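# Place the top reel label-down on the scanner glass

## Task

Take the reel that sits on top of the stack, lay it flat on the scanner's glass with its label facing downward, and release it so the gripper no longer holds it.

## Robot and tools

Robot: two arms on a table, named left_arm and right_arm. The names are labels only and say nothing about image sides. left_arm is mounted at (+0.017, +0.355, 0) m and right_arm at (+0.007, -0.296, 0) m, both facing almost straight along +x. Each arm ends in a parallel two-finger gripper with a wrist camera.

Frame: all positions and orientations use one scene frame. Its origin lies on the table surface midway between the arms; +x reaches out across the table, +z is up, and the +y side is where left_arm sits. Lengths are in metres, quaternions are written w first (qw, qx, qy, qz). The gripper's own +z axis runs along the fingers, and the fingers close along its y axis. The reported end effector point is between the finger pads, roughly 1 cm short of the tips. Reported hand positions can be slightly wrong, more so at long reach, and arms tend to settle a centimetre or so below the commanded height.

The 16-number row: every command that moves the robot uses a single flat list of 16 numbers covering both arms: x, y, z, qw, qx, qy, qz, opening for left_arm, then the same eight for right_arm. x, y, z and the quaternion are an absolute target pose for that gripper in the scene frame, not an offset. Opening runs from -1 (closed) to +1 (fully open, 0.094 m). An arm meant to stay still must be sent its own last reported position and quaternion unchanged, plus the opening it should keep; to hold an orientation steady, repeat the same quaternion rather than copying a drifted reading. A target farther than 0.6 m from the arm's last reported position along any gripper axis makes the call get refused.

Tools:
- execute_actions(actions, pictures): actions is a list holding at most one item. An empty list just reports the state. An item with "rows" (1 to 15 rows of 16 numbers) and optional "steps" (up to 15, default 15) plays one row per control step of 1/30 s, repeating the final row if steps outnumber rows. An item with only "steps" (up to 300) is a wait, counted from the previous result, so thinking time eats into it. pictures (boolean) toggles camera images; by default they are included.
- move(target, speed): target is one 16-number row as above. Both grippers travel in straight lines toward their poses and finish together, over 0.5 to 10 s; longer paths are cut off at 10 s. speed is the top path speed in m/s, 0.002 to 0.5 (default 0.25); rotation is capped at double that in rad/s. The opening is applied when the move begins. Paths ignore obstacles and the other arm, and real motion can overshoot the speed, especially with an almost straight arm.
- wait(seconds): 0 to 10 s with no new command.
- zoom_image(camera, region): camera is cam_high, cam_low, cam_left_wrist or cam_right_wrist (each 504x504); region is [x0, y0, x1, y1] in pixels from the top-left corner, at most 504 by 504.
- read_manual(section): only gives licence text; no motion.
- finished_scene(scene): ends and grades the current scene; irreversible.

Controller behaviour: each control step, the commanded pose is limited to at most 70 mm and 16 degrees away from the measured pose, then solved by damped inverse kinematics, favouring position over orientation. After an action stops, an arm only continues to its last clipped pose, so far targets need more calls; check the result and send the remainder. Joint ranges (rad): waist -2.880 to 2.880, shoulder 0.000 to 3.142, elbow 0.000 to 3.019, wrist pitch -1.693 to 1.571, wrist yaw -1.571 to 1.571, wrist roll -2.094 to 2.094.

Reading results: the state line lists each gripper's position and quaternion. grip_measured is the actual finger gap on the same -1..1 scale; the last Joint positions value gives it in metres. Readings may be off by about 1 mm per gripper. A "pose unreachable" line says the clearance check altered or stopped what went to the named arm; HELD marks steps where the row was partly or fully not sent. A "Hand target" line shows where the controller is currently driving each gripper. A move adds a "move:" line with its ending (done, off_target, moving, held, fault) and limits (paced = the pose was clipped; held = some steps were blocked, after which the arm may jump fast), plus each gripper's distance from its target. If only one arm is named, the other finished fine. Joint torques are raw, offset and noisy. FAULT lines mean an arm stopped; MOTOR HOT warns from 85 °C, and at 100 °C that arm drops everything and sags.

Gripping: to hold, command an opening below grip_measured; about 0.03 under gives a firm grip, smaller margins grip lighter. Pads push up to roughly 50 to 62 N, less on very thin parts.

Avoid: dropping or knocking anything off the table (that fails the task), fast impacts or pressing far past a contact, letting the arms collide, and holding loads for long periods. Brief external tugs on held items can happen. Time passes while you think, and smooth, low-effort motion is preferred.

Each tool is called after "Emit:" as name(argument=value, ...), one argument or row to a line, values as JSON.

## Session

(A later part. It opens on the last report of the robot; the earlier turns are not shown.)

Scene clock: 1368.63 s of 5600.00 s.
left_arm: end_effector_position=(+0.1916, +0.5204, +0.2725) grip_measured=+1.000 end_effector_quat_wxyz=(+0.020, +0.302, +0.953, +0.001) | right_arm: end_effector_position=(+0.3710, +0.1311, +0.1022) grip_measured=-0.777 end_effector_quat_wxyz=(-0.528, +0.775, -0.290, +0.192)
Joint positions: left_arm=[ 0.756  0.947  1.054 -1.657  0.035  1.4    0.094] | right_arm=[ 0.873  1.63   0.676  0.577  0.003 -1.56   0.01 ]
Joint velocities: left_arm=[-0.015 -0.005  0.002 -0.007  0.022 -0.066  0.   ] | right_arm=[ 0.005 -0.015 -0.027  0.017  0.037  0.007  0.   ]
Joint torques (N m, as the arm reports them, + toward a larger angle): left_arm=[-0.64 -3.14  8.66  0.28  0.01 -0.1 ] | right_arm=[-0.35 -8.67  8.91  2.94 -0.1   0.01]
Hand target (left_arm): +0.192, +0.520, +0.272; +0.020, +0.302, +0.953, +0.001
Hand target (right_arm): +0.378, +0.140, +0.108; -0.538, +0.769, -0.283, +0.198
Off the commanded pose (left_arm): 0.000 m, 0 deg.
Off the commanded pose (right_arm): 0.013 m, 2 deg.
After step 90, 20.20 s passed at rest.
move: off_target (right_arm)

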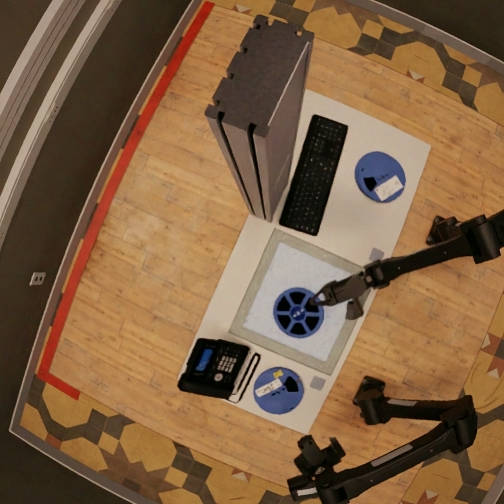

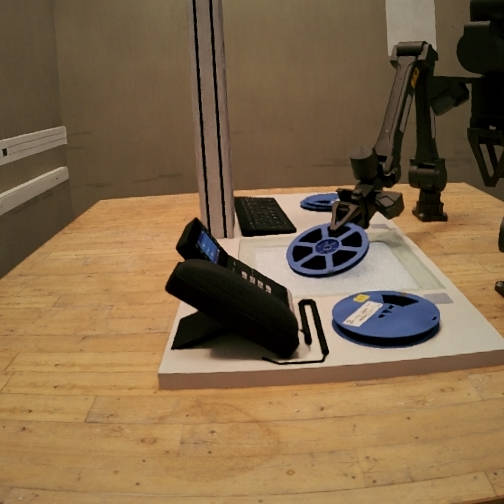

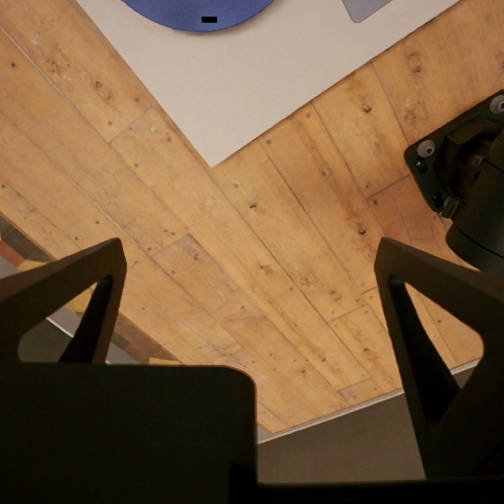

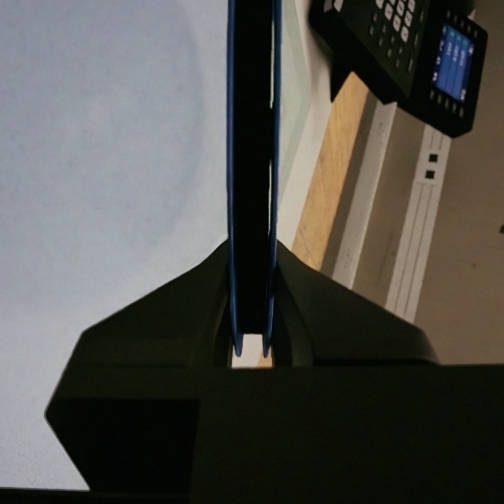

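Emit:
move(
  target=[0.1916, 0.5204, 0.2725, 0.020, 0.302, 0.953, 0.001, 1, 0.3783, 0.1403, 0.088, 0.5384, -0.7688, 0.2828, -0.1981, -1],
  speed=0.03,
)

Scene clock: 1377.87 s of 5600.00 s.
left_arm: end_effector_position=(+0.1916, +0.5204, +0.2725) grip_measured=+1.000 end_effector_quat_wxyz=(+0.020, +0.302, +0.953, +0.001) | right_arm: end_effector_position=(+0.3744, +0.1351, +0.0939) grip_measured=-0.777 end_effector_quat_wxyz=(-0.540, +0.767, -0.287, +0.197)
Joint positions: left_arm=[ 0.756  0.947  1.054 -1.657  0.035  1.4    0.094] | right_arm=[ 0.873  1.678  0.676  0.656  0.003 -1.561  0.01 ]
Joint velocities: left_arm=[-0.015 -0.015  0.007  0.012  0.007  0.081  0.   ] | right_arm=[-0.015 -0.015 -0.007 -0.002 -0.037 -0.051  0.   ]
Joint torques (N m, as the arm reports them, + toward a larger angle): left_arm=[-0.66 -3.1   8.66  0.27  0.01 -0.1 ] | right_arm=[-0.21 -8.51  7.85  2.44 -0.09  0.  ]
Hand target (left_arm): +0.192, +0.520, +0.272; +0.020, +0.302, +0.953, +0.001
Hand target (right_arm): +0.378, +0.140, +0.088; -0.538, +0.769, -0.283, +0.198
Off the commanded pose (left_arm): 0.000 m, 0 deg.
Off the commanded pose (right_arm): 0.009 m, 1 deg.
After step 90, 5.40 s passed at rest.
move: done

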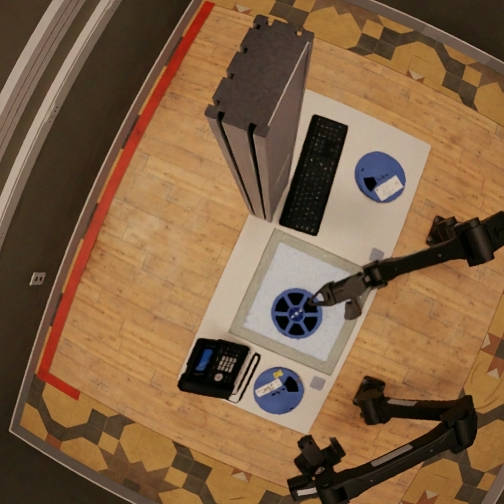

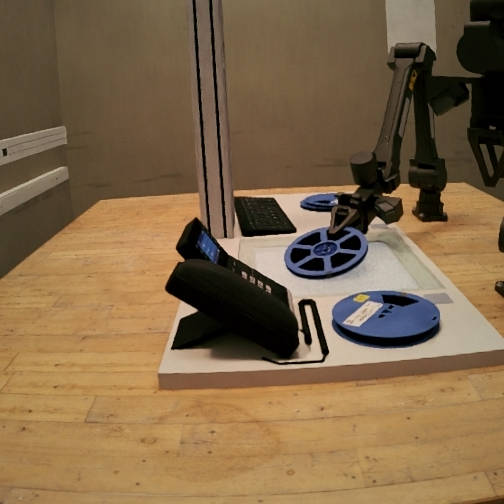

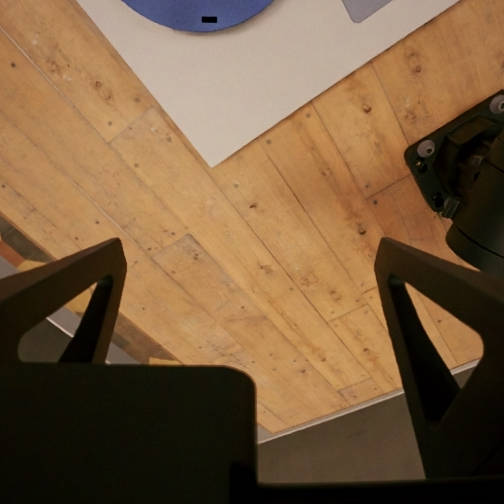

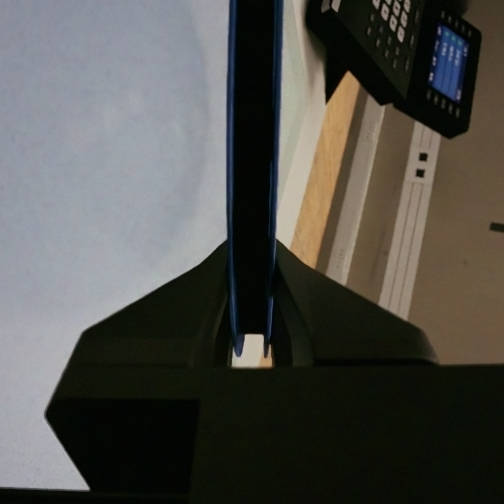

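Emit:
zoom_image(
  camera="cam_low",
  region=[260, 200, 420, 300],
)

Region (260, 200, 420, 300) of cam_low's 504x504 image, scaled by 3.150, with more detail than that image has; it fills the top 315 rows of this view, and the rest is white.

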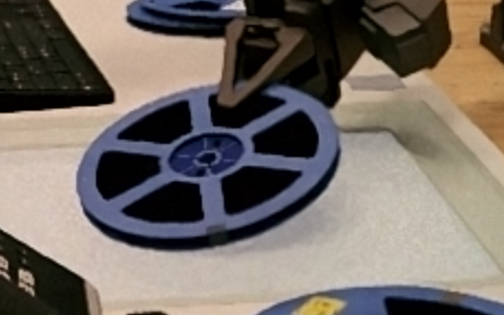

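Emit:
execute_actions(
  actions=[
    {"rows": [[0.1916, 0.5204, 0.2725, 0.020, 0.302, 0.953, 0.001, 1, 0.3783, 0.1403, 0.088, 0.5384, -0.7688, 0.2828, -0.1981, -0.3]], "steps": 15},
  ],
)

Scene clock: 1411.47 s of 5600.00 s.
left_arm: end_effector_position=(+0.1916, +0.5204, +0.2725) grip_measured=+1.000 end_effector_quat_wxyz=(+0.020, +0.302, +0.953, +0.001) | right_arm: end_effector_position=(+0.3739, +0.1345, +0.0829) grip_measured=-0.302 end_effector_quat_wxyz=(-0.532, +0.772, -0.288, +0.194)
Joint positions: left_arm=[ 0.756  0.947  1.054 -1.657  0.035  1.4    0.094] | right_arm=[ 0.873  1.699  0.676  0.656  0.003 -1.562  0.033]
Joint velocities: left_arm=[-0.005  0.005  0.022  0.007  0.066 -0.022  0.   ] | right_arm=[-0.005 -0.024 -0.007  0.012 -0.022 -0.022 -0.001]
Joint torques (N m, as the arm reports them, + toward a larger angle): left_arm=[-0.66 -3.13  8.65  0.27  0.01 -0.09] | right_arm=[ -0.16 -10.1    7.52   2.38  -0.07   0.02]
Hand target (left_arm): +0.192, +0.520, +0.272; +0.020, +0.302, +0.953, +0.001
Hand target (right_arm): +0.378, +0.140, +0.088; -0.538, +0.769, -0.283, +0.198
Off the commanded pose (left_arm): 0.000 m, 0 deg.
Off the commanded pose (right_arm): 0.009 m, 1 deg.
Steps of this call (steps 1 to 90: nothing new was sent; then 30.10 s passed at rest; steps 91 to 105: all 15 steps of this action). Readings (end_effector_position):
91: left_arm (+0.1916, +0.5204, +0.2725) | right_arm (+0.3744, +0.1351, +0.0939)
92: left_arm (+0.1916, +0.5204, +0.2725) | right_arm (+0.3744, +0.1351, +0.0931)
94: left_arm (+0.1916, +0.5204, +0.2725) | right_arm (+0.3742, +0.1349, +0.0892)
98: left_arm (+0.1916, +0.5204, +0.2725) | right_arm (+0.3739, +0.1345, +0.0833)
105: the state above

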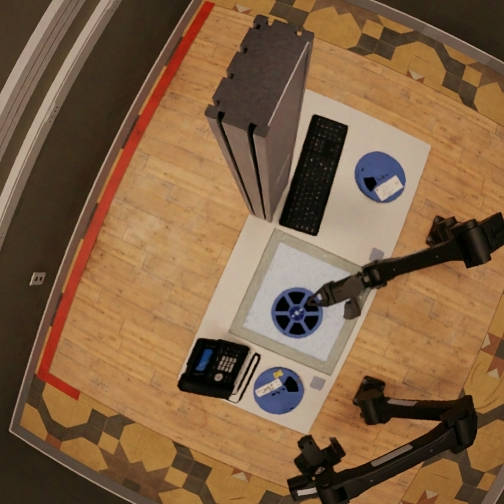

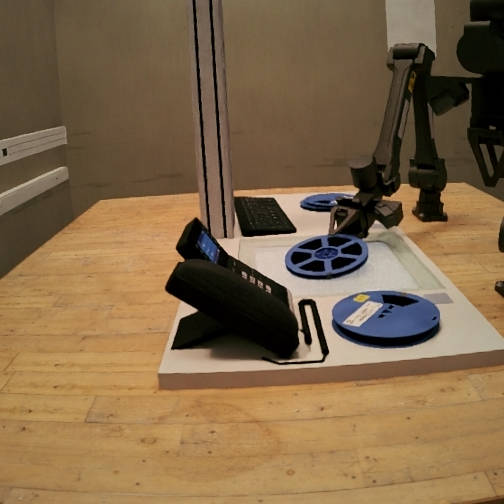

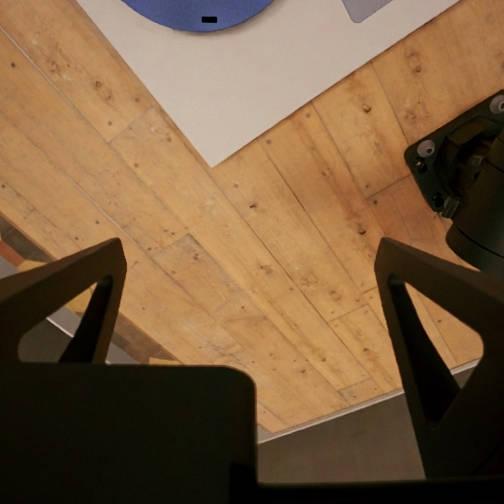

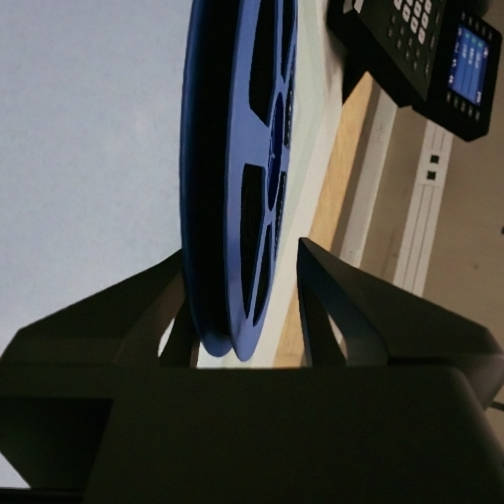

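Emit:
move(
  target=[0.1916, 0.5204, 0.2725, 0.020, 0.302, 0.953, 0.001, 1, 0.345, 0.100, 0.080, 0.5384, -0.7688, 0.2828, -0.1981, -0.3],
  speed=0.04,
)

Scene clock: 1419.73 s of 5600.00 s.
left_arm: end_effector_position=(+0.1916, +0.5204, +0.2725) grip_measured=+1.000 end_effector_quat_wxyz=(+0.020, +0.302, +0.953, +0.001) | right_arm: end_effector_position=(+0.3421, +0.0980, +0.0643) grip_measured=-0.302 end_effector_quat_wxyz=(-0.522, +0.779, -0.290, +0.189)
Joint positions: left_arm=[ 0.756  0.947  1.054 -1.657  0.035  1.4    0.094] | right_arm=[ 0.873  1.659  0.543  0.723 -0.    -1.563  0.033]
Joint velocities: left_arm=[-0.024  0.005 -0.002  0.007 -0.051 -0.066  0.   ] | right_arm=[ 0.005 -0.015  0.017 -0.012  0.022  0.007 -0.001]
Joint torques (N m, as the arm reports them, + toward a larger angle): left_arm=[-0.66 -3.13  8.66  0.27  0.02 -0.1 ] | right_arm=[ -0.57 -10.     5.41   3.12  -0.1    0.  ]
Hand target (left_arm): +0.192, +0.520, +0.272; +0.020, +0.302, +0.953, +0.001
Hand target (right_arm): +0.346, +0.100, +0.079; -0.538, +0.769, -0.283, +0.198
Off the commanded pose (left_arm): 0.000 m, 0 deg.
Off the commanded pose (right_arm): 0.016 m, 3 deg.
After step 90, 3.83 s passed at rest.
move: off_target (right_arm)

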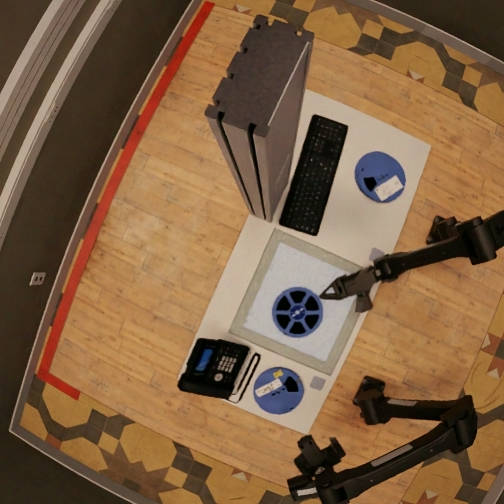

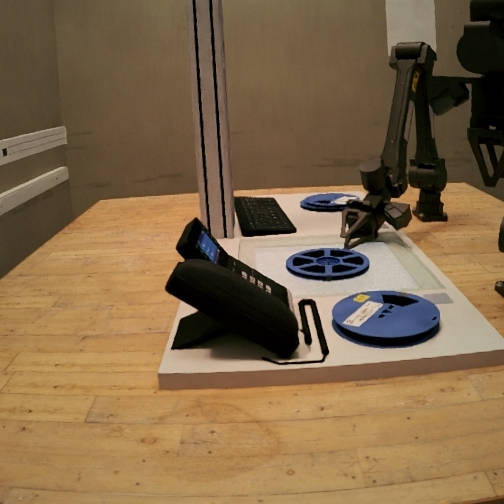

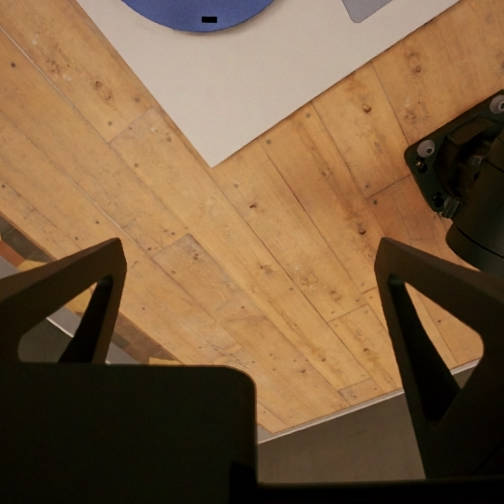

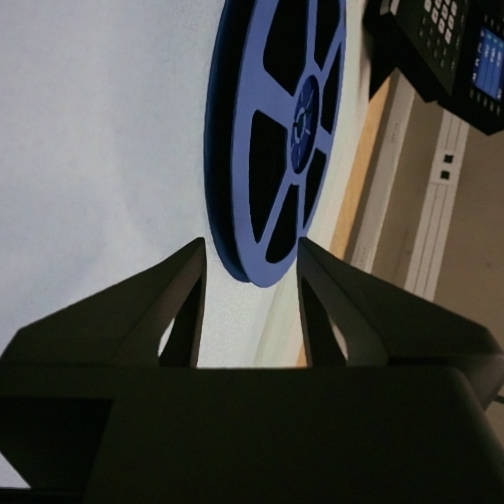

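Emit:
move(
  target=[0.1916, 0.5204, 0.2725, 0.020, 0.302, 0.953, 0.001, 1, 0.30, 0.05, 0.20, 0.5384, -0.7688, 0.2828, -0.1981, 1],
  speed=0.15,
)

Scene clock: 1432.20 s of 5600.00 s.
left_arm: end_effector_position=(+0.1916, +0.5204, +0.2725) grip_measured=+1.000 end_effector_quat_wxyz=(+0.020, +0.302, +0.953, +0.001) | right_arm: end_effector_position=(+0.2978, +0.0459, +0.2010) grip_measured=+1.000 end_effector_quat_wxyz=(-0.543, +0.765, -0.284, +0.197)
Joint positions: left_arm=[ 0.756  0.947  1.054 -1.657  0.035  1.4    0.094] | right_arm=[ 0.873  1.071  0.481  0.25  -0.001 -1.563  0.094]
Joint velocities: left_arm=[ 0.005 -0.015 -0.022 -0.022  0.051 -0.007  0.   ] | right_arm=[-0.005  0.005 -0.017 -0.007  0.022 -0.081  0.   ]
Joint torques (N m, as the arm reports them, + toward a larger angle): left_arm=[-0.66 -3.11  8.66  0.27  0.02 -0.1 ] | right_arm=[-0.23 -3.75  9.84  1.46  0.04  0.02]
Hand target (left_arm): +0.192, +0.520, +0.272; +0.020, +0.302, +0.953, +0.001
Hand target (right_arm): +0.299, +0.047, +0.201; -0.539, +0.769, -0.283, +0.198
Off the commanded pose (left_arm): 0.000 m, 0 deg.
Off the commanded pose (right_arm): 0.005 m, 1 deg.
After step 90, 8.03 s passed at rest.
move: done

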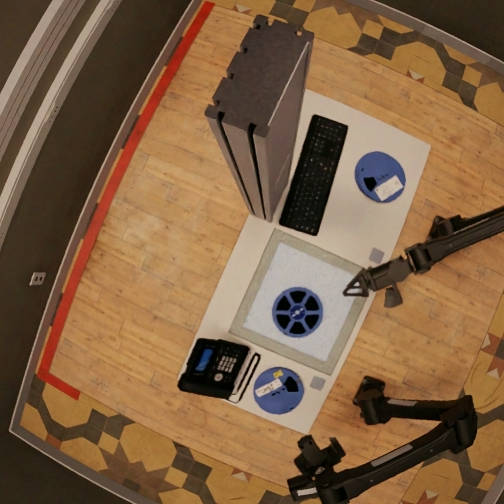

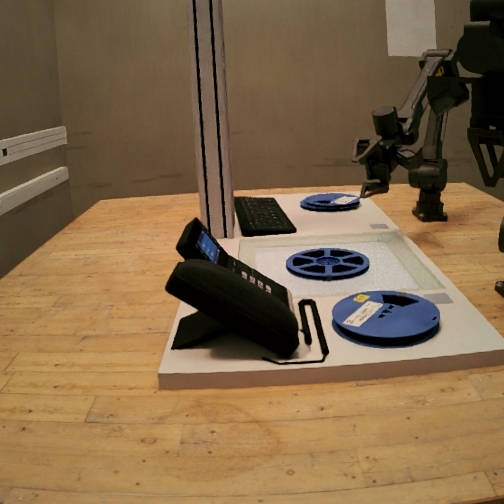

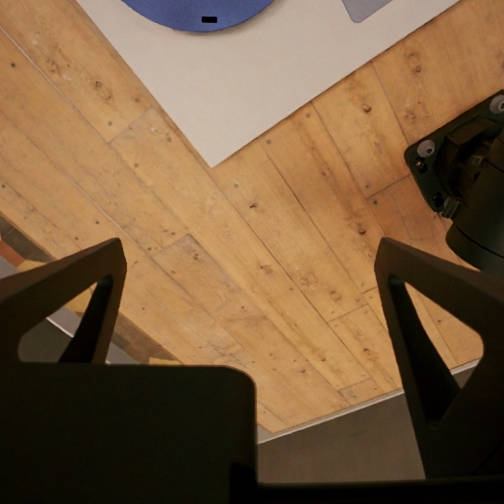

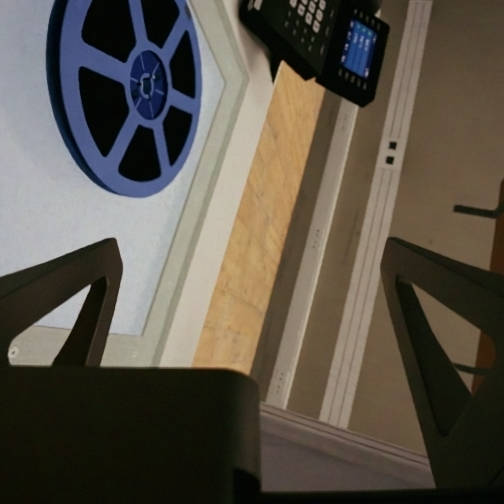

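The reel is lying flat on the glass with its label down, and the gripper is clear, so I'm ending scene 1.

Emit:
finished_scene(
  scene=1,
)

The scene is finished: the task was done.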